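# Loosen both captive screws on the right switch fan tray

## Task

On the switch's right-hand fan tray (right as seen from the front), back out both captive screws, the one above the handle and the one below it, by turning each knob counterclockwise until the screw pops free of its thread. The fan tray must stay fully seated in its slot, and the fan trays on the lower shelf must finish exactly as they began. Stay inside the work area: the switch's slots, the shelf beneath, and the space over and between them. The ESD tray rests loose on the shelf. When finished, release and move the gripper away.

## Robot and tools

Robot: one arm with six joints and a two-finger parallel gripper. A camera, cam_wrist (504x504 fisheye), rides on the hand. A flat block juts about 9 cm from the wrist-roll axis toward the gripper's +x and turns with it, so watch its clearance near the switch.

Frames: the scene frame has its origin on the table directly below the arm base, +z up, and +y to the left when looking along +x. The base itself may be slightly tilted. Gripper frame: fingers point along +z and open and close along y. end_effector_position (metres) is the point between the pads when closed. Closed fingertips reach about 19 mm beyond it, open ones about 6 mm. Closing pushes the tips roughly 13 mm farther out, so leave room above surfaces. The reported hand position can be off, more at long reach.

Joint order: every row, and every per-joint list in results, uses this order: elbow, wrist pitch, shoulder, wrist roll, waist, forearm roll. Stated ranges in radians: elbow -4.224 to 0.061, wrist pitch -2.164 to 2.164, shoulder -2.304 to 2.304, wrist roll -6.283 to 6.283, waist -6.283 to 6.283, forearm roll -6.283 to 6.283. True ends may differ by up to 0.010. A target more than 0.010 beyond a stated end, and beyond the current angle, gets the call refused. A target past the real end is clipped there, and the result may say "joint sent to its limit". Unscrewing means rotating wrist roll, so the wide range matters.

A row is 9 numbers: six absolute joint target angles (radians, order above), then gripper position, force_limit and speed, each from -1 to 1. Position +1 is fully open (85 mm); the pads touch near -0.8; -1 closes until blocked. force_limit: about 20 N per pad at -1, 128 N at 0, 235 N at +1; thin parts may get less. speed: gap change of about 20 mm/s at -1, 85 at 0, 150 at +1; faster closes grip a bit harder.

Tools:
- execute_actions(actions): a list of actions run in order. Each action is a table of 1 to 15 rows; each row lasts one 1/30 s step, and a short table repeats its last row to fill 15 steps. An empty list only returns state and images.
- move(target, speed, blocking): target is one 9-number row of absolute joint angles plus gripper values; the gripper values are sent at once. All joints travel together along paths lasting 0.5 to 10 s, so the hand traces a curve and does not avoid obstacles. speed (rad/s, 0.01 to 2, default 0.5) caps the joint with the longest way to go. blocking=false returns after 0.5 s while motion continues; until a result shows it has ended, other moves and execute_actions are refused, so use wait or stop.
- wait(seconds): 0 to 10; holds the last command and returns early if a running move ends.
- stop(): brakes a running move; fingers keep going.
- zoom_image(camera, region): camera "cam_wrist"; region [x0, y0, x1, y1] in image pixels from the top-left, at most 504 by 504.
- finished_scene(scene): ends the current scene, given by its number; irreversible. The result says whether the goal was met and gives the next task.

Control limits: joint targets change at most 3.14 rad/s, are held within 0.623 rad of the measured angle per step, and are scaled back if they would shift the hand over 70 mm in one step. Far targets therefore take several actions. "Joint targets" in a result shows what the joints are being driven to now; resend those values to hold still. An unfinished motion may not complete during a wait, so command the rest.

Results: state line with end-effector position, quaternion (wxyz) and velocities; Joint positions, velocities, targets and torques (torques carry offsets and noise and act even in free air); gripper position_measured in counts (3 open, about 78 = 60 mm, 130 = 40 mm, 180 = 20 mm, 230 pads meet); object_status 0 moving, 1 blocked while opening, 2 blocked while closing (a grip), 3 reached target or pads met. A new position value resets status to 0; force and speed changes apply only with a position change of at least 0.01. A move also prints a "move:" line: ending (done, off_target, moving, held, fault), limits=held or none, and the joint farthest from target. "joint command not followed" means the clearance check altered targets.

Cautions: a joint torque at its load limit (N m: waist 54.6, shoulder 54.6, elbow 45.5, forearm roll 24.5, wrist pitch 17.2, wrist roll 17.2; held weight counts) causes a fault: the arm backs off, pauses 10 s and drops the rest of the call. Fast moves hit harder, and aiming far past contact presses harder, so approach the knobs slowly with small overshoot. Motors heat while loaded; MOTOR HOT appears at 65 °C and at 80 °C the brakes engage (OVER-TEMPERATURE FAULT). Do not knock the ESD tray, the lower fan trays or anything out of the work area, do not pull the fan tray out, and avoid drops, slams and hard shoves. Release the knob and back away before ending.

Each tool is called after "Call:" as a command line: name --argument value for each argument, lists and objects as JSON in quotes; but a table of rows of numbers goes row by row, as --pt "numbers of a row", without its own name.

## Session

I'll start by checking the current state and camera view.

Call:
execute_actions --actions '[]'

Scene clock: 0.00 s.
end_effector_position=(+0.5677, -0.1956, +0.2669) position_measured=3 object_status=3 end_effector_quat_wxyz=(-0.156, +0.743, +0.113, +0.641) end_effector_velocity=(+0.000, +0.001, +0.000) end_effector_angular_velocity=(-0.000, -0.000, +0.001)
Joint names: [elbow, wrist pitch, shoulder, wrist roll, waist, forearm roll]
Joint positions: [-0.804 -1.569 -0.804  0.109 -0.795  1.947]
Joint velocities: [-0.    -0.    -0.    -0.     0.001  0.   ]
Joint torques (N m, as the arm reports them, + toward a larger angle): no reading
Joint targets: [-0.804 -1.569 -0.804 0.109 -0.795 1.947]

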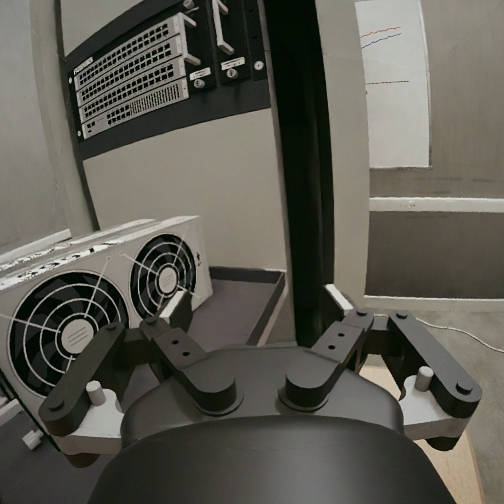

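Call:
move --target '[-0.2841, -1.4946, -0.0797, 0.149, -0.3979, 2.741, 1, 0, 0]' --speed 0.6

Scene clock: 13.90 s.
end_effector_position=(+0.5508, -0.0807, +0.4502) position_measured=3 object_status=3 end_effector_quat_wxyz=(-0.000, +0.707, -0.001, +0.707) end_effector_velocity=(-0.001, +0.000, +0.001) end_effector_angular_velocity=(-0.001, -0.001, -0.001)
Joint names: [elbow, wrist pitch, shoulder, wrist roll, waist, forearm roll]
Joint positions: [-0.284 -1.495 -0.08   0.149 -0.398  2.741]
Joint velocities: [ 0.002  0.     0.003 -0.     0.001  0.002]
Joint torques (N m, as the arm reports them, + toward a larger angle): [-17.94  -2.24  14.51   0.17   1.79   1.35]
Joint targets: [-0.284 -1.495 -0.080 0.149 -0.398 2.741]
move: done; limits=none; farthest joint: the waist, 0.000 radians from its target (0.397 radians at the start)
camera_calibration (this result's frames):
cam_wrist: T_world_to_cam=[[-0.000361002, -0.999824, -0.0187802, -0.0659033], [-0.231274, 0.0183545, -0.972716, 0.601319], [0.972889, 0.00399221, -0.23124, -0.284298], [0, 0, 0, 1]] pos_world=[0.415636, -0.0757936, 0.517934]

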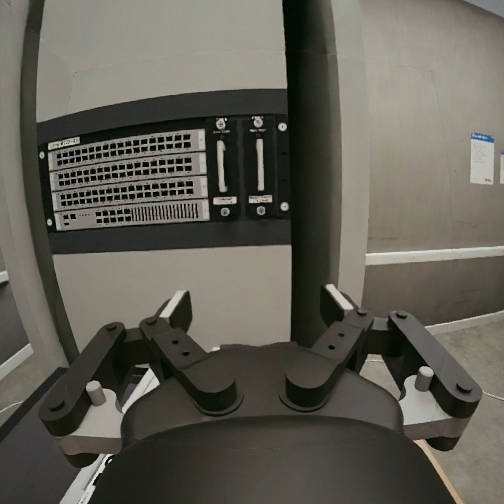

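Call:
zoom_image --camera "cam_wrist" --region '[190, 100, 310, 230]'

Region (190, 100, 310, 230) of cam_wrist's 504x504 image, scaled by 3.877, with more detail than that image has; it fills the left 465 columns of this view, and the rest is white.

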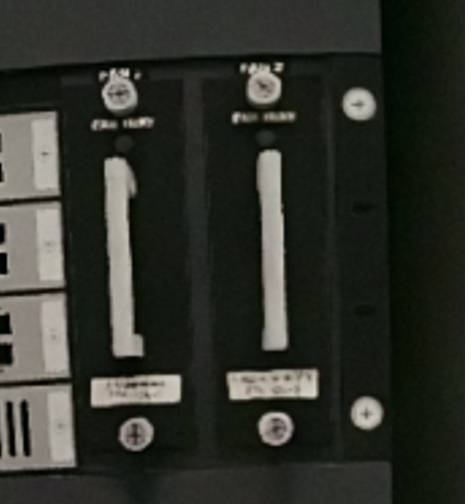

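Call:
move --target '[-0.6632, -1.2546, -0.2174, 0.1951, -0.2757, 2.8482, -0.1, 0, 0]' --speed 0.5

Scene clock: 18.63 s.
end_effector_position=(+0.7004, -0.0856, +0.4932) position_measured=141 object_status=3 end_effector_quat_wxyz=(-0.001, +0.707, -0.001, +0.707) end_effector_velocity=(+0.001, +0.000, +0.001) end_effector_angular_velocity=(+0.001, -0.001, -0.000)
Joint names: [elbow, wrist pitch, shoulder, wrist roll, waist, forearm roll]
Joint positions: [-0.663 -1.255 -0.217  0.195 -0.276  2.848]
Joint velocities: [-0.002  0.001 -0.001  0.     0.001  0.002]
Joint torques (N m, as the arm reports them, + toward a larger angle): [-23.35  -2.28  21.93  -0.03   0.6    1.52]
Joint targets: [-0.663 -1.255 -0.217 0.195 -0.276 2.848]
move: done; limits=none; farthest joint: the waist, 0.000 radians from its target (0.122 radians at the start)
camera_calibration (this result's frames):
cam_wrist: T_world_to_cam=[[-0.0000938425, -0.999822, -0.0188758, -0.0700933], [-0.231431, 0.0183851, -0.972678, 0.677928], [0.972851, 0.00427716, -0.231391, -0.419794], [0, 0, 0, 1]] pos_world=[0.565284, -0.080749, 0.560946]

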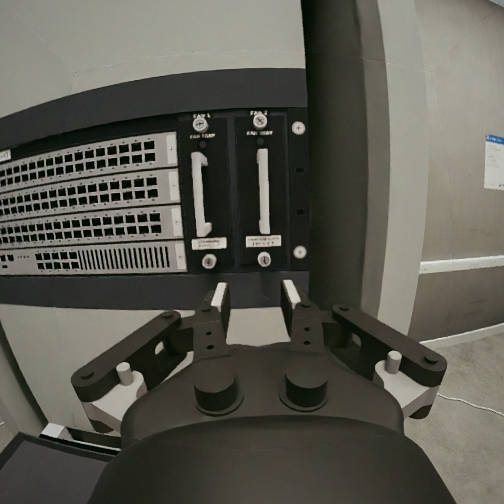

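Call:
zoom_image --camera "cam_wrist" --region '[170, 100, 330, 320]'

Region (170, 100, 330, 320) of cam_wrist's 504x504 image, scaled by 2.291, with more detail than that image has; it fills the left 367 columns of this view, and the rest is white.

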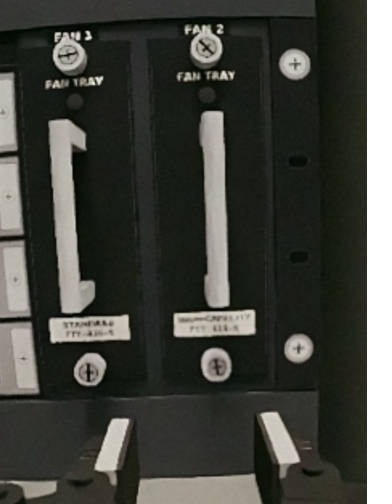

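Call:
zoom_image --camera "cam_wrist" --region '[180, 230, 340, 410]'

Region (180, 230, 340, 410) of cam_wrist's 504x504 image, scaled by 2.800, with more detail than that image has.

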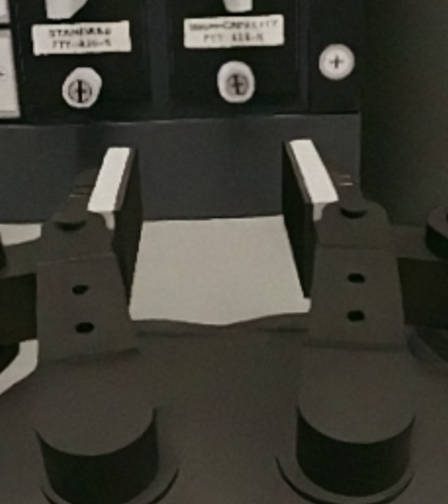

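Call:
move --target '[-0.8339, -1.1998, -0.3326, 0.2059, -0.2629, 2.8560, -0.1, 0, 0]' --speed 0.4

Call:
zoom_image --camera "cam_wrist" --region '[170, 190, 350, 370]'

Scene clock: 23.40 s.
end_effector_position=(+0.7605, -0.0966, +0.4934) position_measured=141 object_status=3 end_effector_quat_wxyz=(-0.001, +0.707, -0.001, +0.707) end_effector_velocity=(+0.001, +0.000, -0.000) end_effector_angular_velocity=(+0.000, +0.001, +0.001)
Joint names: [elbow, wrist pitch, shoulder, wrist roll, waist, forearm roll]
Joint positions: [-0.834 -1.2   -0.332  0.206 -0.263  2.856]
Joint velocities: [-0.002  0.001 -0.002  0.001  0.    -0.001]
Joint torques (N m, as the arm reports them, + toward a larger angle): [-23.98  -2.24  25.63   0.15  -0.45   1.11]
Joint targets: [-0.834 -1.200 -0.333 0.206 -0.263 2.856]
move: done; limits=none; farthest joint: the waist, 0.000 radians from its target (0.013 radians at the start)
camera_calibration (this result's frames):
cam_wrist: T_world_to_cam=[[-0.000101011, -0.999823, -0.0188031, -0.0811176], [-0.231221, 0.018317, -0.972729, 0.692049], [0.972901, 0.00424942, -0.231182, -0.47825], [0, 0, 0, 1]] pos_world=[0.625298, -0.0917472, 0.561088]

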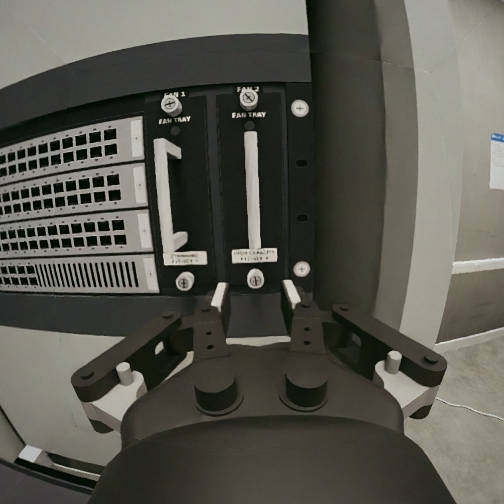

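Region (170, 190, 350, 370) of cam_wrist's 504x504 image, scaled by 2.800, with more detail than that image has.

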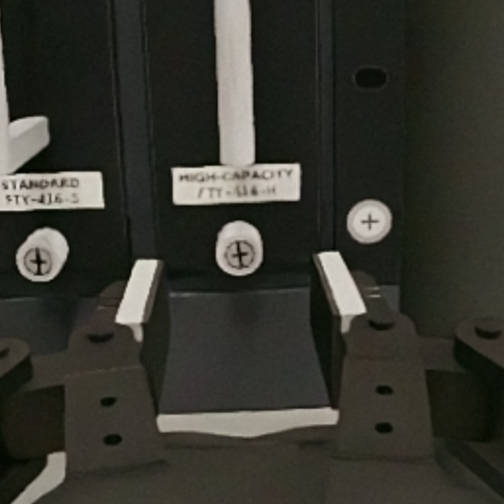

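Call:
move --target '[-0.9049, -1.1712, -0.3756, 0.2080, -0.2506, 2.8659, -0.42, 0, 0]' --speed 0.2

Call:
zoom_image --camera "cam_wrist" --region '[170, 200, 350, 380]'

Scene clock: 25.90 s.
end_effector_position=(+0.7855, -0.0971, +0.4943) position_measured=182 object_status=3 end_effector_quat_wxyz=(-0.001, +0.707, -0.001, +0.707) end_effector_velocity=(+0.001, +0.001, +0.000) end_effector_angular_velocity=(+0.000, -0.000, +0.001)
Joint names: [elbow, wrist pitch, shoulder, wrist roll, waist, forearm roll]
Joint positions: [-0.905 -1.171 -0.375  0.208 -0.251  2.866]
Joint velocities: [-0.002  0.001 -0.001  0.     0.001  0.   ]
Joint torques (N m, as the arm reports them, + toward a larger angle): [-25.66  -2.14  29.01   0.17   1.34   1.48]
Joint targets: [-0.905 -1.171 -0.376 0.208 -0.251 2.866]
move: done; limits=none; farthest joint: the waist, 0.000 radians from its target (0.012 radians at the start)
camera_calibration (this result's frames):
cam_wrist: T_world_to_cam=[[-0.0000898146, -0.999823, -0.0188078, -0.0816123], [-0.231237, 0.0183188, -0.972725, 0.698787], [0.972897, 0.00426169, -0.231198, -0.50235], [0, 0, 0, 1]] pos_world=[0.650313, -0.092258, 0.56205]

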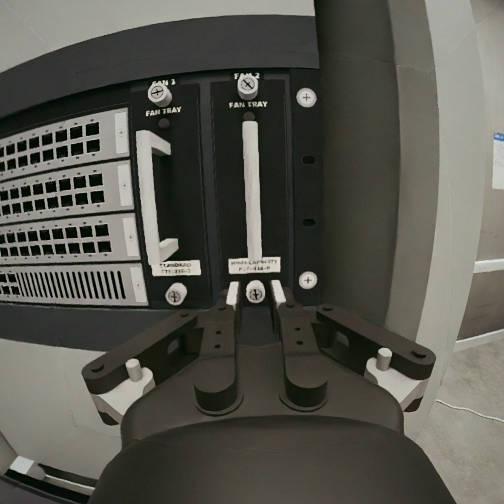

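Region (170, 200, 350, 380) of cam_wrist's 504x504 image, scaled by 2.800, with more detail than that image has.

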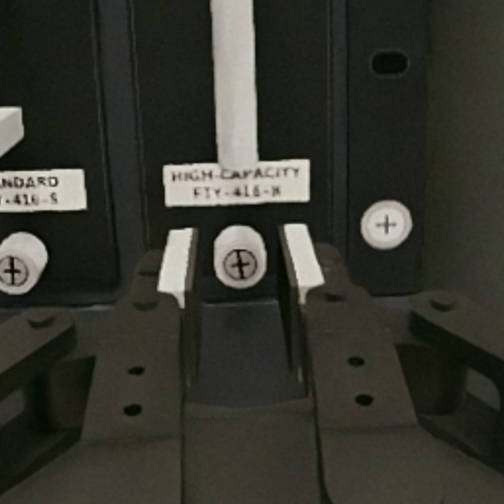

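Call:
move --target '[-0.9279, -1.1623, -0.3900, 0.2084, -0.2466, 2.8692, -0.42, 0, 0]' --speed 0.05

Call:
zoom_image --camera "cam_wrist" --region '[170, 200, 350, 380]'

Scene clock: 27.70 s.
end_effector_position=(+0.7935, -0.0972, +0.4943) position_measured=182 object_status=3 end_effector_quat_wxyz=(-0.001, +0.707, -0.001, +0.707) end_effector_velocity=(+0.001, +0.000, +0.000) end_effector_angular_velocity=(+0.001, -0.000, -0.000)
Joint names: [elbow, wrist pitch, shoulder, wrist roll, waist, forearm roll]
Joint positions: [-0.928 -1.162 -0.39   0.208 -0.247  2.869]
Joint velocities: [-0.002  0.001 -0.001  0.001  0.001  0.001]
Joint torques (N m, as the arm reports them, + toward a larger angle): [-25.24  -2.03  26.96   0.14   0.65   1.12]
Joint targets: [-0.928 -1.162 -0.390 0.208 -0.247 2.869]
move: done; limits=none; farthest joint: the waist, 0.000 radians from its target (0.004 radians at the start)
camera_calibration (this result's frames):
cam_wrist: T_world_to_cam=[[-0.000103054, -0.999823, -0.0188092, -0.0816309], [-0.231278, 0.0183231, -0.972715, 0.700647], [0.972888, 0.0042499, -0.231239, -0.510128], [0, 0, 0, 1]] pos_world=[0.658333, -0.0922865, 0.562034]

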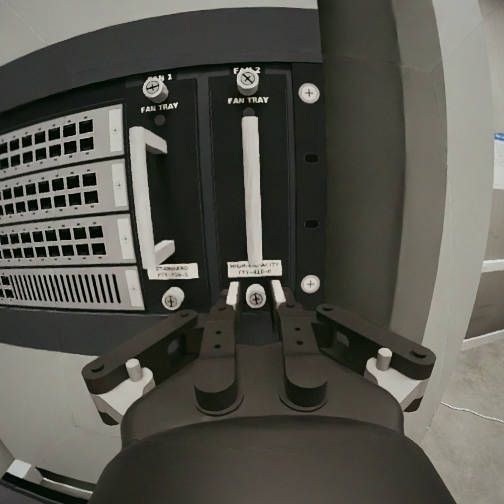

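Region (170, 200, 350, 380) of cam_wrist's 504x504 image, scaled by 2.800, with more detail than that image has.

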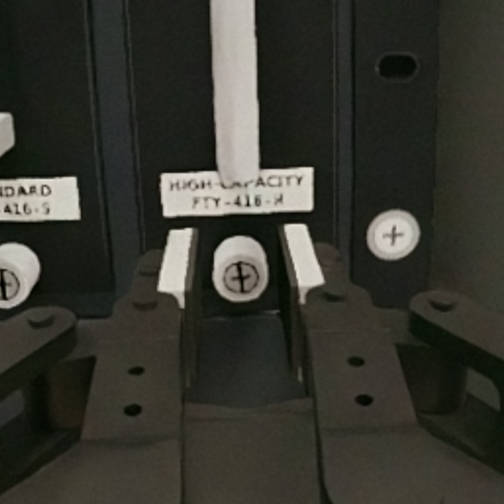

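Call:
move --target '[-0.9365, -1.1590, -0.3954, 0.2086, -0.2451, 2.8704, -0.42, 0, 0]' --speed 0.02

Call:
zoom_image --camera "cam_wrist" --region '[170, 200, 350, 380]'

Scene clock: 29.00 s.
end_effector_position=(+0.7965, -0.0972, +0.4943) position_measured=182 object_status=3 end_effector_quat_wxyz=(-0.001, +0.707, -0.001, +0.707) end_effector_velocity=(+0.001, -0.000, -0.000) end_effector_angular_velocity=(-0.001, +0.001, -0.000)
Joint names: [elbow, wrist pitch, shoulder, wrist roll, waist, forearm roll]
Joint positions: [-0.936 -1.159 -0.395  0.209 -0.245  2.87 ]
Joint velocities: [-0.002  0.001 -0.001 -0.001 -0.     0.   ]
Joint torques (N m, as the arm reports them, + toward a larger angle): [-25.56  -2.25  27.89   0.13  -0.59   1.05]
Joint targets: [-0.936 -1.159 -0.395 0.209 -0.245 2.870]
move: done; limits=none; farthest joint: the waist, 0.000 radians from its target (0.002 radians at the start)
camera_calibration (this result's frames):
cam_wrist: T_world_to_cam=[[-0.0000680041, -0.999822, -0.0188659, -0.0816113], [-0.231289, 0.0183701, -0.972712, 0.701323], [0.972885, 0.00429734, -0.231249, -0.513038], [0, 0, 0, 1]] pos_world=[0.66133, -0.0922755, 0.562005]

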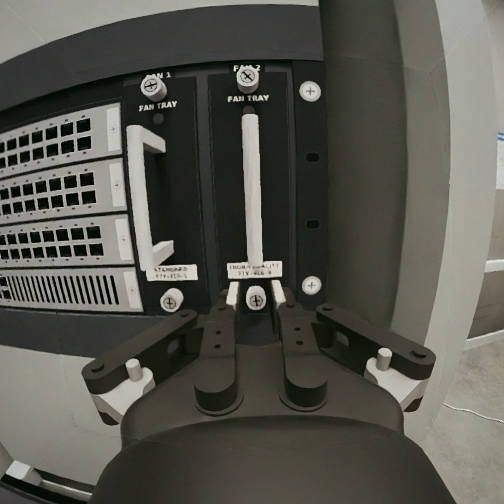

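Region (170, 200, 350, 380) of cam_wrist's 504x504 image, scaled by 2.800, with more detail than that image has.

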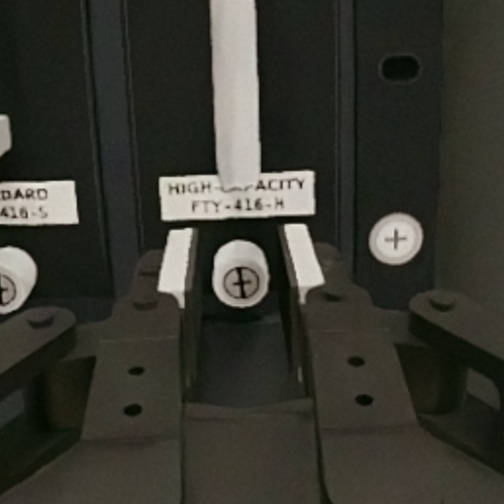

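Call:
move --target '[-0.9365, -1.1590, -0.3954, 0.2086, -0.2451, 2.8704, -1, -0.5, -0.5]' --speed 0.02

Call:
zoom_image --camera "cam_wrist" --region '[170, 200, 350, 380]'

Scene clock: 29.83 s.
end_effector_position=(+0.7965, -0.0973, +0.4943) position_measured=203 object_status=2 end_effector_quat_wxyz=(-0.000, +0.707, -0.001, +0.707) end_effector_velocity=(+0.000, -0.000, +0.001) end_effector_angular_velocity=(-0.000, -0.002, -0.000)
Joint names: [elbow, wrist pitch, shoulder, wrist roll, waist, forearm roll]
Joint positions: [-0.936 -1.159 -0.395  0.209 -0.245  2.871]
Joint velocities: [-0.    -0.001  0.    -0.    -0.     0.   ]
Joint torques (N m, as the arm reports them, + toward a larger angle): [-26.99  -2.15  27.26   0.13   3.76  -0.32]
Joint targets: [-0.936 -1.159 -0.395 0.209 -0.245 2.870]
move: done; limits=none; farthest joint: the waist, 0.000 radians from its target (0.000 radians at the start)
camera_calibration (this result's frames):
cam_wrist: T_world_to_cam=[[-0.000365556, -0.999821, -0.0189115, -0.0815095], [-0.231255, 0.0184834, -0.972718, 0.701305], [0.972893, 0.00401781, -0.23122, -0.513076], [0, 0, 0, 1]] pos_world=[0.661318, -0.092396, 0.561997]

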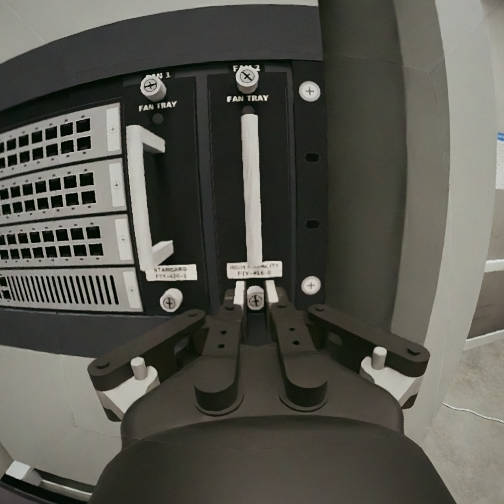

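Region (170, 200, 350, 380) of cam_wrist's 504x504 image, scaled by 2.800, with more detail than that image has.

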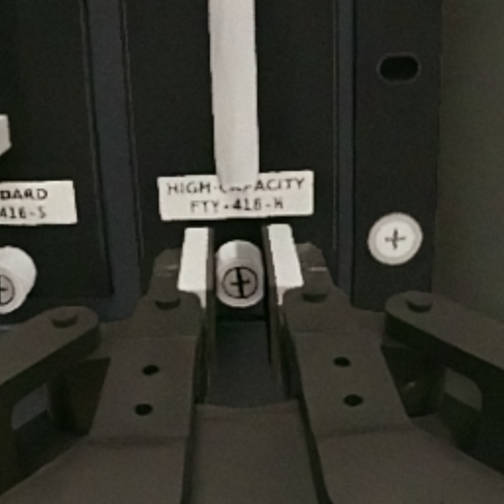

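Call:
move --target '[-0.9365, -1.1590, -0.3954, -1.362, -0.2451, 2.8704, -1, -0.5, -0.5]' --speed 0.6

Scene clock: 34.37 s.
end_effector_position=(+0.7965, -0.0964, +0.4936) position_measured=203 object_status=2 end_effector_quat_wxyz=(+0.499, +0.500, +0.501, +0.501) end_effector_velocity=(+0.000, +0.001, +0.000) end_effector_angular_velocity=(-0.002, -0.001, +0.001)
Joint names: [elbow, wrist pitch, shoulder, wrist roll, waist, forearm roll]
Joint positions: [-0.936 -1.158 -0.396 -1.362 -0.245  2.868]
Joint velocities: [-0.    -0.001  0.    -0.002  0.001 -0.   ]
Joint torques (N m, as the arm reports them, + toward a larger angle): [-42.31  -5.03  36.86   0.08 -15.34  10.87]
Joint targets: [-0.936 -1.159 -0.395 -1.362 -0.245 2.870]
move: done; limits=none; farthest joint: the forearm roll, 0.002 radians from its target (0.000 radians at the start)
camera_calibration (this result's frames):
cam_wrist: T_world_to_cam=[[0.00146123, -0.0183947, 0.99983, -0.490353], [-0.229222, -0.973216, -0.0175701, 0.131978], [0.973373, -0.229158, -0.00563857, -0.647459], [0, 0, 0, 1]] pos_world=[0.661188, -0.0289474, 0.488937]

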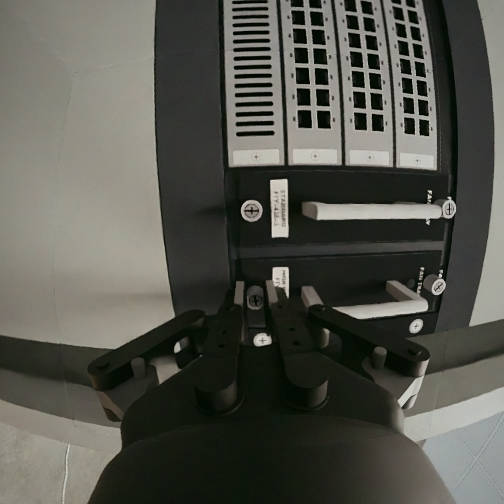

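Call:
move --target '[-0.9365, -1.1590, -0.3954, -1.362, -0.2451, 2.8704, -0.45, -0.5, 0]' --speed 0.1

Call:
zoom_image --camera "cam_wrist" --region '[170, 200, 350, 380]'

Scene clock: 35.70 s.
end_effector_position=(+0.7967, -0.0974, +0.4951) position_measured=186 object_status=3 end_effector_quat_wxyz=(+0.500, +0.500, +0.499, +0.501) end_effector_velocity=(-0.000, -0.000, -0.001) end_effector_angular_velocity=(+0.001, +0.003, -0.001)
Joint names: [elbow, wrist pitch, shoulder, wrist roll, waist, forearm roll]
Joint positions: [-0.937 -1.16  -0.395 -1.362 -0.245  2.871]
Joint velocities: [ 0.     0.002 -0.     0.001 -0.001 -0.   ]
Joint torques (N m, as the arm reports them, + toward a larger angle): [-31.9   -3.43  32.32   0.17   1.17   1.41]
Joint targets: [-0.936 -1.159 -0.395 -1.362 -0.245 2.870]
move: done; limits=none; farthest joint: the elbow, 0.001 radians from its target (0.000 radians at the start)
camera_calibration (this result's frames):
cam_wrist: T_world_to_cam=[[-0.0020306, -0.0189016, 0.999819, -0.489089], [-0.231694, -0.972606, -0.0188577, 0.133733], [0.972787, -0.231691, -0.00240442, -0.649239], [0, 0, 0, 1]] pos_world=[0.661563, -0.0295981, 0.489961]

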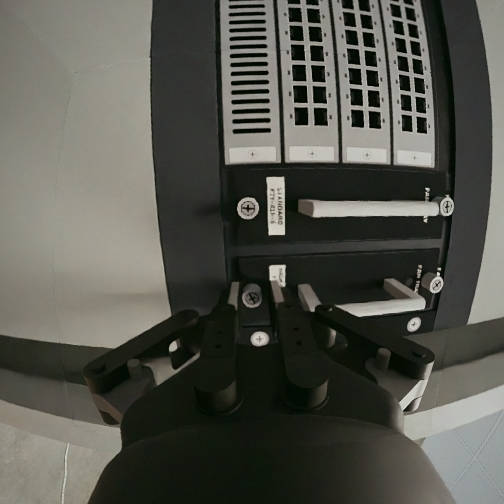

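Region (170, 200, 350, 380) of cam_wrist's 504x504 image, scaled by 2.800, with more detail than that image has.

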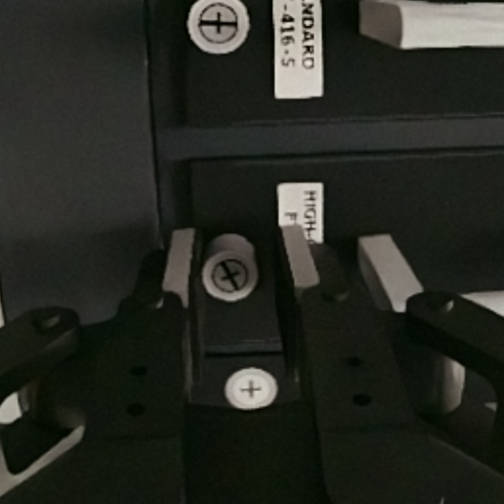

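Call:
move --target '[-0.9362, -1.1638, -0.4001, -1.3639, -0.2446, 2.8715, -0.45, -0.5, 0]' --speed 0.03

Call:
zoom_image --camera "cam_wrist" --region '[170, 200, 350, 380]'

Scene clock: 38.47 s.
end_effector_position=(+0.7966, -0.0971, +0.4919) position_measured=186 object_status=3 end_effector_quat_wxyz=(+0.500, +0.500, +0.500, +0.500) end_effector_velocity=(+0.000, -0.000, -0.001) end_effector_angular_velocity=(+0.000, -0.000, -0.001)
Joint names: [elbow, wrist pitch, shoulder, wrist roll, waist, forearm roll]
Joint positions: [-0.936 -1.164 -0.4   -1.364 -0.245  2.871]
Joint velocities: [-0.    -0.001 -0.001 -0.    -0.     0.001]
Joint torques (N m, as the arm reports them, + toward a larger angle): [-25.26  -2.38  29.08   0.06   1.31   1.3 ]
Joint targets: [-0.936 -1.164 -0.400 -1.364 -0.245 2.872]
move: done; limits=none; farthest joint: the waist, 0.000 radians from its target (0.000 radians at the start)
camera_calibration (this result's frames):
cam_wrist: T_world_to_cam=[[-0.000292142, -0.0188909, 0.999822, -0.487259], [-0.231459, -0.97267, -0.0184455, 0.13348], [0.972845, -0.231423, -0.00408831, -0.64827], [0, 0, 0, 1]] pos_world=[0.661419, -0.0293976, 0.486984]

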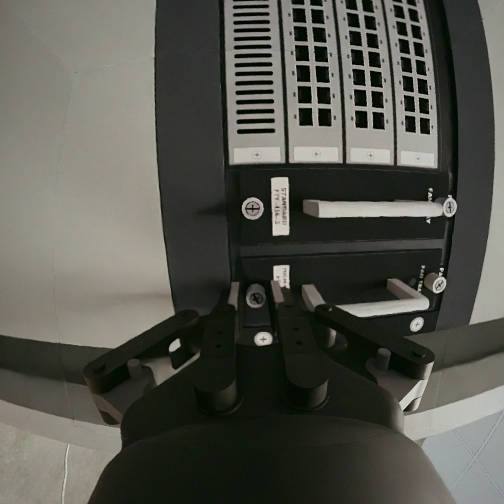

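Region (170, 200, 350, 380) of cam_wrist's 504x504 image, scaled by 2.800, with more detail than that image has.

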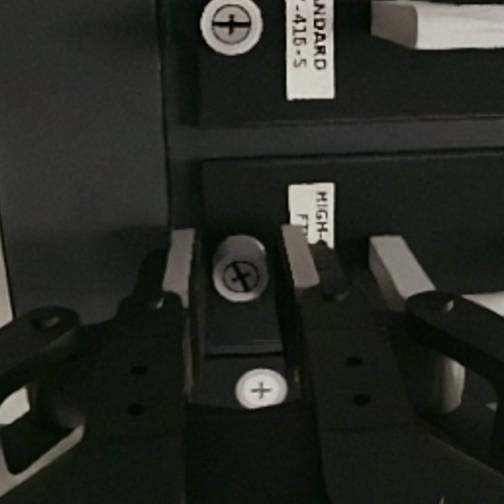

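Call:
move --target '[-0.9362, -1.1638, -0.4001, -1.3639, -0.2446, 2.8715, -1, -0.5, -0.5]' --speed 0.03

Call:
move --target '[-0.9362, -1.1638, -0.4001, -2.935, -0.2446, 2.8715, -1, -0.5, -0.5]' --speed 0.6

Scene clock: 39.37 s.
end_effector_position=(+0.7965, -0.0971, +0.4920) position_measured=203 object_status=2 end_effector_quat_wxyz=(+0.500, +0.500, +0.499, +0.501) end_effector_velocity=(+0.000, -0.000, -0.000) end_effector_angular_velocity=(+0.001, +0.000, -0.000)
Joint names: [elbow, wrist pitch, shoulder, wrist roll, waist, forearm roll]
Joint positions: [-0.936 -1.164 -0.4   -1.364 -0.245  2.872]
Joint velocities: [-0.     0.    -0.     0.001  0.     0.001]
Joint torques (N m, as the arm reports them, + toward a larger angle): [-26.67  -1.3   25.19   0.33  -0.6    0.95]
Joint targets: [-0.936 -1.164 -0.400 -1.364 -0.245 2.872]
move: done; limits=none; farthest joint: the waist, 0.000 radians from its target (0.000 radians at the start)
camera_calibration (this result's frames):
cam_wrist: T_world_to_cam=[[-0.000769908, -0.0188764, 0.999822, -0.486981], [-0.231426, -0.972676, -0.0185421, 0.133486], [0.972852, -0.231399, -0.00361962, -0.64847], [0, 0, 0, 1]] pos_world=[0.661382, -0.0294092, 0.487022]

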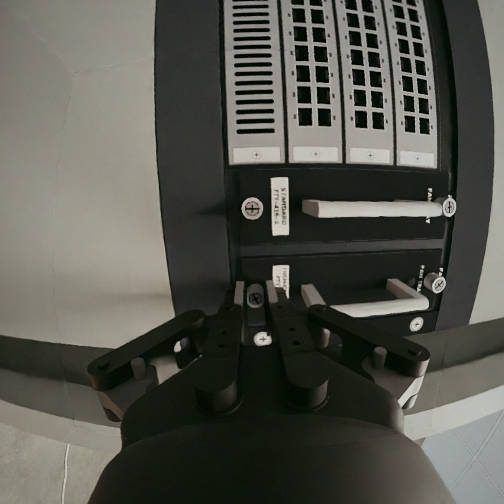

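Scene clock: 42.63 s.
end_effector_position=(+0.7965, -0.0972, +0.4918) position_measured=203 object_status=2 end_effector_quat_wxyz=(+0.707, +0.001, +0.707, +0.000) end_effector_velocity=(+0.000, +0.000, +0.000) end_effector_angular_velocity=(-0.001, +0.000, -0.000)
Joint names: [elbow, wrist pitch, shoulder, wrist roll, waist, forearm roll]
Joint positions: [-0.936 -1.164 -0.4   -2.935 -0.245  2.872]
Joint velocities: [-0.     0.     0.    -0.002  0.001  0.001]
Joint torques (N m, as the arm reports them, + toward a larger angle): [-31.21  -1.32  25.66   0.11   7.07  -1.31]
Joint targets: [-0.936 -1.164 -0.400 -2.935 -0.245 2.872]
move: done; limits=none; farthest joint: the waist, 0.000 radians from its target (0.000 radians at the start)
camera_calibration (this result's frames):
cam_wrist: T_world_to_cam=[[0.0000985181, 0.999823, 0.0187919, 0.0940345], [-0.231702, -0.0182577, 0.972615, -0.261059], [0.972787, -0.00444993, 0.231659, -0.742097], [0, 0, 0, 1]] pos_world=[0.661405, -0.102086, 0.424057]

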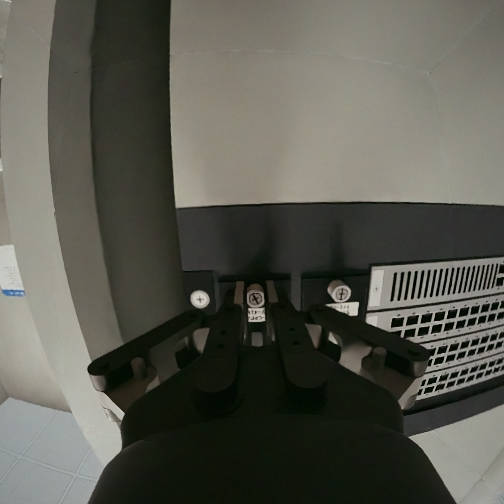

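Call:
move --target '[-0.9362, -1.1638, -0.4001, -4.5, -0.2446, 2.8715, -1, -0.5, -0.5]' --speed 0.8

Scene clock: 46.07 s.
end_effector_position=(+0.7966, -0.0972, +0.4920) position_measured=203 object_status=2 end_effector_quat_wxyz=(+0.502, -0.498, +0.502, -0.498) end_effector_velocity=(-0.000, -0.000, -0.000) end_effector_angular_velocity=(-0.002, +0.000, -0.000)
Joint names: [elbow, wrist pitch, shoulder, wrist roll, waist, forearm roll]
Joint positions: [-0.936 -1.164 -0.4   -4.5   -0.245  2.872]
Joint velocities: [ 0.     0.    -0.    -0.002 -0.     0.   ]
Joint torques (N m, as the arm reports them, + toward a larger angle): [-33.8    0.39  19.26   0.14  14.08  -4.44]
Joint targets: [-0.936 -1.164 -0.400 -4.500 -0.245 2.872]
move: done; limits=none; farthest joint: the waist, 0.000 radians from its target (0.000 radians at the start)
camera_calibration (this result's frames):
cam_wrist: T_world_to_cam=[[0.000506177, 0.0245796, -0.999698, 0.499936], [-0.2315, 0.972544, 0.0237948, 0.301693], [0.972835, 0.231418, 0.00618247, -0.608339], [0, 0, 0, 1]] pos_world=[0.661402, -0.164917, 0.496368]

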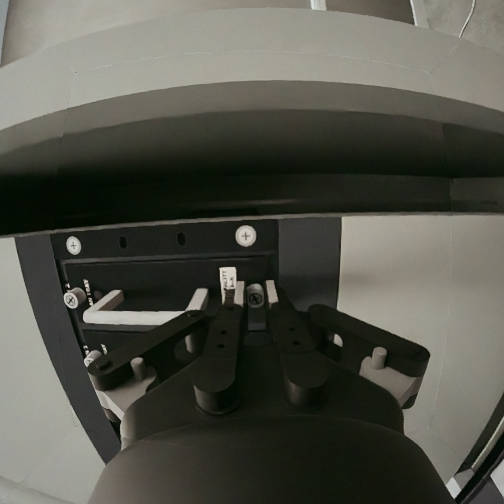

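Call:
move --target '[-0.9333, -1.1649, -0.3983, -4.5, -0.2451, 2.8711, -1, -0.5, -0.5]' --speed 0.02

Scene clock: 47.67 s.
end_effector_position=(+0.7961, -0.0971, +0.4919) position_measured=203 object_status=2 end_effector_quat_wxyz=(+0.502, -0.498, +0.502, -0.498) end_effector_velocity=(-0.001, +0.000, -0.000) end_effector_angular_velocity=(-0.000, +0.000, +0.000)
Joint names: [elbow, wrist pitch, shoulder, wrist roll, waist, forearm roll]
Joint positions: [-0.935 -1.163 -0.399 -4.5   -0.245  2.871]
Joint velocities: [ 0.002 -0.002  0.001 -0.     0.    -0.   ]
Joint torques (N m, as the arm reports them, + toward a larger angle): [-20.91  -1.22  23.48   0.12  10.56  -5.  ]
Joint targets: [-0.933 -1.165 -0.398 -4.500 -0.245 2.871]
move: done; limits=none; farthest joint: the elbow, 0.001 radians from its target (0.003 radians at the start)
camera_calibration (this result's frames):
cam_wrist: T_world_to_cam=[[-0.000389283, 0.0242376, -0.999706, 0.500554], [-0.231525, 0.972541, 0.0236692, 0.30159], [0.972829, 0.231466, 0.00523302, -0.607393], [0, 0, 0, 1]] pos_world=[0.66091, -0.16485, 0.496447]

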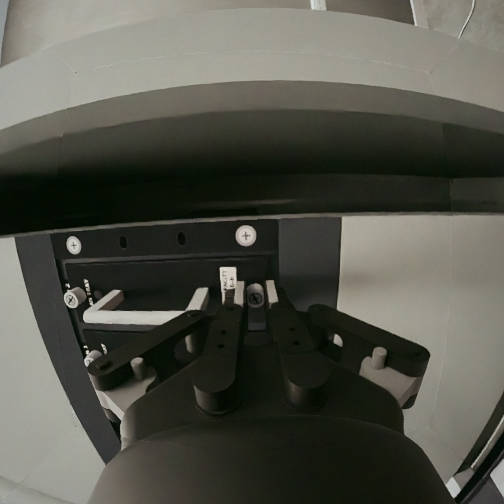

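Call:
move --target '[-0.9345, -1.1645, -0.3990, -6.2, -0.2449, 2.8713, -1, -0.5, -0.5]' --speed 0.8

Call:
zoom_image --camera "cam_wrist" --region '[170, 200, 350, 380]'

Scene clock: 50.83 s.
end_effector_position=(+0.7960, -0.0971, +0.4919) position_measured=203 object_status=2 end_effector_quat_wxyz=(+0.043, +0.706, +0.043, +0.706) end_effector_velocity=(-0.000, -0.001, -0.000) end_effector_angular_velocity=(-0.002, +0.001, -0.002)
Joint names: [elbow, wrist pitch, shoulder, wrist roll, waist, forearm roll]
Joint positions: [-0.934 -1.165 -0.399 -6.2   -0.245  2.871]
Joint velocities: [ 0.     0.001 -0.    -0.002 -0.001  0.   ]
Joint torques (N m, as the arm reports them, + toward a larger angle): [-22.78  -0.06  23.07   0.     5.92  -2.98]
Joint targets: [-0.935 -1.165 -0.399 -6.200 -0.245 2.871]
move: done; limits=none; farthest joint: the waist, 0.000 radians from its target (0.000 radians at the start)
camera_calibration (this result's frames):
cam_wrist: T_world_to_cam=[[0.0000319622, -0.994536, 0.104398, -0.141771], [-0.231063, -0.10158, -0.967621, 0.684527], [0.972939, -0.0240917, -0.229804, -0.516576], [0, 0, 0, 1]] pos_world=[0.66077, -0.0839068, 0.558453]

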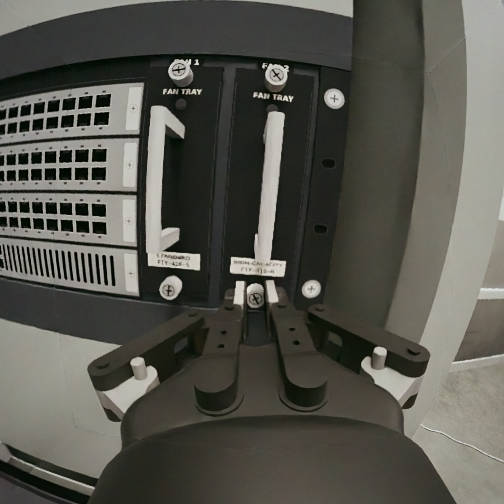

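Region (170, 200, 350, 380) of cam_wrist's 504x504 image, scaled by 2.800, with more detail than that image has.

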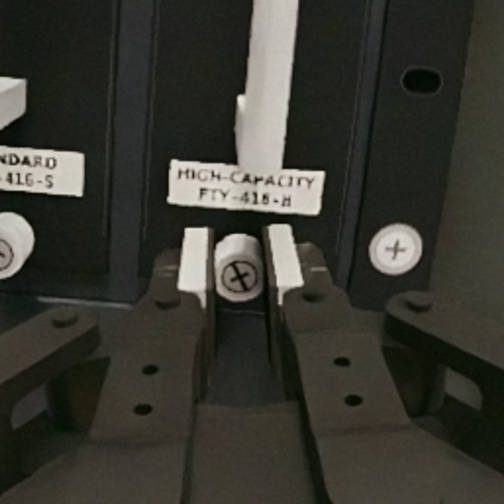

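Call:
move --target '[-0.9345, -1.1645, -0.3990, -6.2, -0.2449, 2.8713, -0.5, -0.5, 0]' --speed 0.5

Call:
move --target '[-0.9345, -1.1645, -0.3990, 6.2, -0.2449, 2.8713, -0.5, -0.5, 0]' --speed 2

Call:
zoom_image --camera "cam_wrist" --region '[170, 200, 350, 380]'

Scene clock: 51.93 s.
end_effector_position=(+0.7960, -0.0971, +0.4918) position_measured=192 object_status=3 end_effector_quat_wxyz=(+0.043, +0.706, +0.043, +0.706) end_effector_velocity=(-0.000, -0.001, +0.001) end_effector_angular_velocity=(+0.000, -0.002, -0.001)
Joint names: [elbow, wrist pitch, shoulder, wrist roll, waist, forearm roll]
Joint positions: [-0.934 -1.164 -0.399 -6.2   -0.245  2.871]
Joint velocities: [-0.    -0.001  0.     0.    -0.001  0.   ]
Joint torques (N m, as the arm reports them, + toward a larger angle): [-24.62  -2.17  28.06   0.15   0.81   1.22]
Joint targets: [-0.935 -1.165 -0.399 -6.200 -0.245 2.871]
move: done; limits=none; farthest joint: the waist, 0.000 radians from its target (0.000 radians at the start)
camera_calibration (this result's frames):
cam_wrist: T_world_to_cam=[[-0.0000488052, -0.994515, 0.10459, -0.141833], [-0.231382, -0.101741, -0.967528, 0.684621], [0.972863, -0.0242475, -0.230108, -0.516429], [0, 0, 0, 1]] pos_world=[0.660817, -0.0839235, 0.55839]

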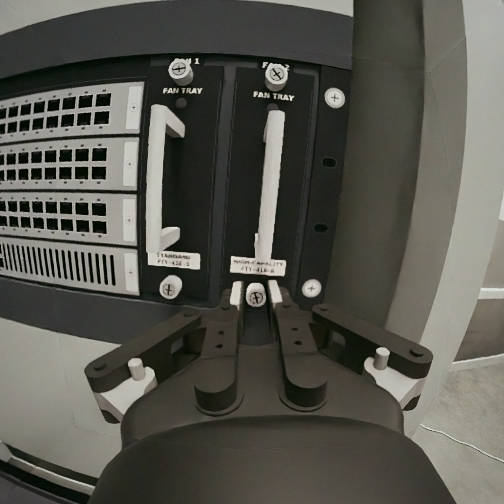

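Scene clock: 59.07 s.
end_effector_position=(+0.7960, -0.0971, +0.4919) position_measured=192 object_status=3 end_effector_quat_wxyz=(+0.102, +0.700, +0.102, +0.700) end_effector_velocity=(-0.000, -0.001, -0.000) end_effector_angular_velocity=(+0.002, -0.000, -0.002)
Joint names: [elbow, wrist pitch, shoulder, wrist roll, waist, forearm roll]
Joint positions: [-0.934 -1.164 -0.399  6.2   -0.245  2.871]
Joint velocities: [ 0.001 -0.    -0.     0.002 -0.002  0.   ]
Joint torques (N m, as the arm reports them, + toward a larger angle): [-25.1   -2.26  27.92  -0.04  -0.1    0.67]
Joint targets: [-0.935 -1.165 -0.399 6.200 -0.245 2.871]
move: done; limits=none; farthest joint: the waist, 0.000 radians from its target (0.000 radians at the start)
camera_calibration (this result's frames):
cam_wrist: T_world_to_cam=[[-0.000164999, -0.9634, 0.268067, -0.21917], [-0.231173, -0.260769, -0.937314, 0.654239], [0.972913, -0.0621246, -0.222669, -0.523793], [0, 0, 0, 1]] pos_world=[0.660811, -0.0730829, 0.555348]

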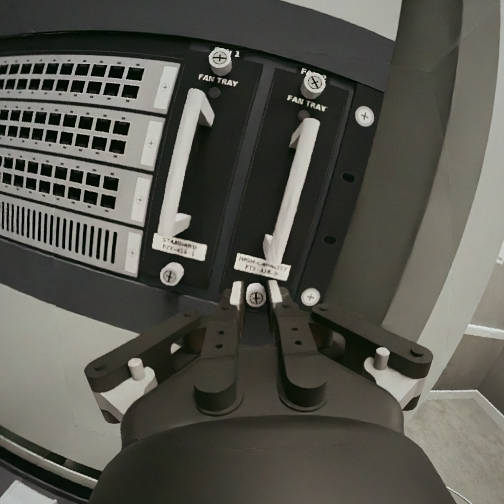

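Region (170, 200, 350, 380) of cam_wrist's 504x504 image, scaled by 2.800, with more detail than that image has.

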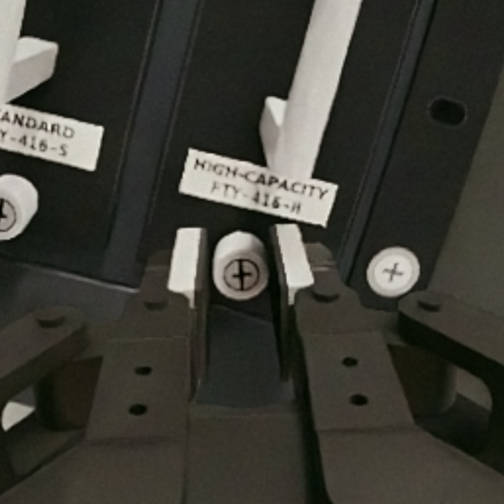

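Call:
move --target '[-0.9345, -1.1645, -0.3990, 6.2, -0.2449, 2.8713, -1, -0.5, -0.5]' --speed 0.5

Call:
move --target '[-0.9325, -1.1652, -0.3978, 0.0, -0.2453, 2.8710, -1, -0.5, -0.5]' --speed 1.5

Call:
zoom_image --camera "cam_wrist" --region '[170, 200, 350, 380]'

Scene clock: 60.03 s.
end_effector_position=(+0.7959, -0.0973, +0.4919) position_measured=203 object_status=2 end_effector_quat_wxyz=(+0.102, +0.700, +0.101, +0.700) end_effector_velocity=(+0.000, -0.000, +0.000) end_effector_angular_velocity=(-0.001, -0.000, -0.000)
Joint names: [elbow, wrist pitch, shoulder, wrist roll, waist, forearm roll]
Joint positions: [-0.934 -1.165 -0.399  6.2   -0.245  2.871]
Joint velocities: [-0. -0.  0. -0. -0. -0.]
Joint torques (N m, as the arm reports them, + toward a larger angle): [-28.11  -1.84  27.74   0.11   2.79  -0.96]
Joint targets: [-0.935 -1.165 -0.399 6.200 -0.245 2.871]
move: done; limits=none; farthest joint: the waist, 0.000 radians from its target (0.000 radians at the start)
camera_calibration (this result's frames):
cam_wrist: T_world_to_cam=[[-0.000430395, -0.963473, 0.267806, -0.218971], [-0.231136, -0.260458, -0.93741, 0.654261], [0.972921, -0.0623029, -0.222581, -0.523805], [0, 0, 0, 1]] pos_world=[0.66075, -0.0731995, 0.555363]

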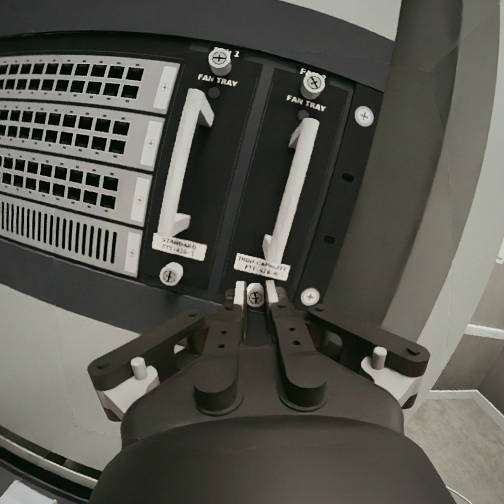

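Scene clock: 65.00 s.
end_effector_position=(+0.7953, -0.0973, +0.4917) position_measured=203 object_status=2 end_effector_quat_wxyz=(+0.072, +0.703, +0.072, +0.703) end_effector_velocity=(-0.000, +0.000, +0.000) end_effector_angular_velocity=(-0.002, -0.002, +0.000)
Joint names: [elbow, wrist pitch, shoulder, wrist roll, waist, forearm roll]
Joint positions: [-0.932 -1.165 -0.398  0.    -0.245  2.871]
Joint velocities: [ 0.    -0.002 -0.    -0.002  0.     0.001]
Joint torques (N m, as the arm reports them, + toward a larger angle): [-28.03  -1.33  26.3    0.14   6.42  -0.81]
Joint targets: [-0.932 -1.165 -0.398 0.000 -0.245 2.871]
move: done; limits=none; farthest joint: the waist, 0.000 radians from its target (0.000 radians at the start)
camera_calibration (this result's frames):
cam_wrist: T_world_to_cam=[[-0.000286378, -0.982435, 0.186604, -0.180941], [-0.231551, -0.181467, -0.955748, 0.670987], [0.972823, -0.0434819, -0.227431, -0.518909], [0, 0, 0, 1]] pos_world=[0.660122, -0.0785643, 0.557042]

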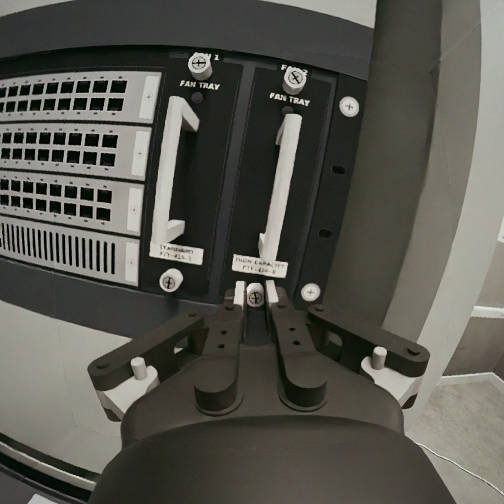

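Region (170, 200, 350, 380) of cam_wrist's 504x504 image, scaled by 2.800, with more detail than that image has.

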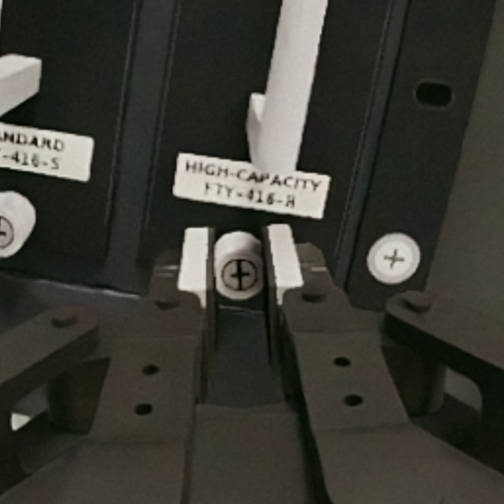

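Call:
move --target '[-0.9305, -1.1660, -0.3965, -6.2, -0.2456, 2.8707, -1, -0.5, -0.5]' --speed 1.5

Call:
move --target '[-0.9305, -1.1660, -0.3965, -6.2, -0.2456, 2.8707, -0.5, -0.5, 0]' --speed 0.5

Call:
zoom_image --camera "cam_wrist" --region '[140, 200, 350, 380]'

Scene clock: 70.43 s.
end_effector_position=(+0.7946, -0.0972, +0.4918) position_measured=203 object_status=2 end_effector_quat_wxyz=(+0.043, +0.706, +0.043, +0.706) end_effector_velocity=(-0.000, -0.000, -0.000) end_effector_angular_velocity=(-0.003, +0.001, -0.000)
Joint names: [elbow, wrist pitch, shoulder, wrist roll, waist, forearm roll]
Joint positions: [-0.93  -1.166 -0.397 -6.2   -0.246  2.871]
Joint velocities: [ 0.     0.001  0.    -0.002 -0.    -0.   ]
Joint torques (N m, as the arm reports them, + toward a larger angle): [-28.4   -1.39  24.95   0.03   4.57  -1.58]
Joint targets: [-0.931 -1.166 -0.396 -6.200 -0.246 2.871]
move: done; limits=none; farthest joint: the waist, 0.000 radians from its target (0.000 radians at the start)
camera_calibration (this result's frames):
cam_wrist: T_world_to_cam=[[-0.000210823, -0.994545, 0.104309, -0.141663], [-0.231523, -0.101427, -0.967528, 0.684407], [0.972829, -0.024354, -0.230238, -0.514998], [0, 0, 0, 1]] pos_world=[0.659431, -0.0840154, 0.558387]

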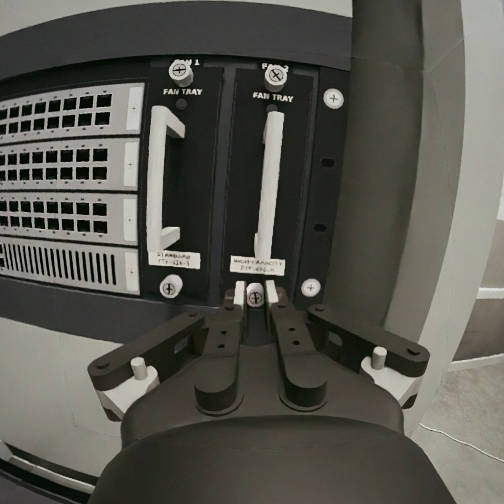

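Scene clock: 71.13 s.
end_effector_position=(+0.7946, -0.0971, +0.4919) position_measured=192 object_status=3 end_effector_quat_wxyz=(+0.043, +0.706, +0.043, +0.706) end_effector_velocity=(+0.000, -0.001, +0.001) end_effector_angular_velocity=(+0.000, -0.001, -0.001)
Joint names: [elbow, wrist pitch, shoulder, wrist roll, waist, forearm roll]
Joint positions: [-0.931 -1.166 -0.397 -6.2   -0.246  2.871]
Joint velocities: [-0.    -0.001  0.     0.    -0.     0.001]
Joint torques (N m, as the arm reports them, + toward a larger angle): [-25.47  -2.23  27.56   0.23  -0.92   1.38]
Joint targets: [-0.931 -1.166 -0.396 -6.200 -0.246 2.871]
move: done; limits=none; farthest joint: the waist, 0.000 radians from its target (0.000 radians at the start)
camera_calibration (this result's frames):
cam_wrist: T_world_to_cam=[[-0.0000588597, -0.99452, 0.104548, -0.141828], [-0.231256, -0.1017, -0.967563, 0.6843], [0.972893, -0.0242343, -0.229983, -0.515161], [0, 0, 0, 1]] pos_world=[0.659437, -0.0839417, 0.558453]

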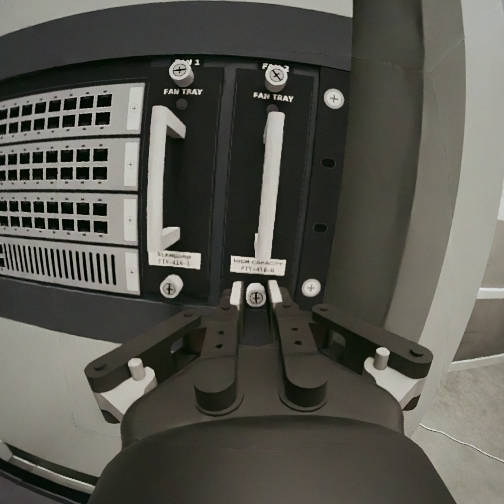

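Region (140, 200, 350, 380) of cam_wrist's 504x504 image, scaled by 2.400, with more detail than that image has; it fills the top 432 rows of this view, and the rest is white.

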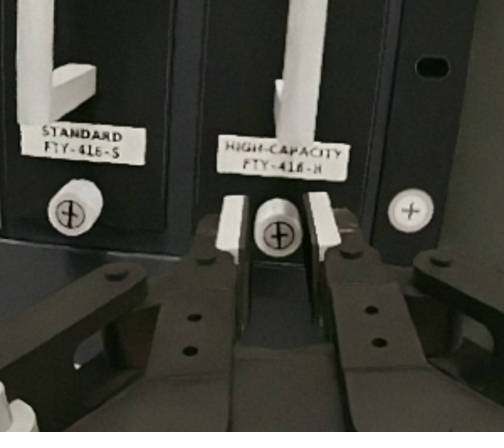

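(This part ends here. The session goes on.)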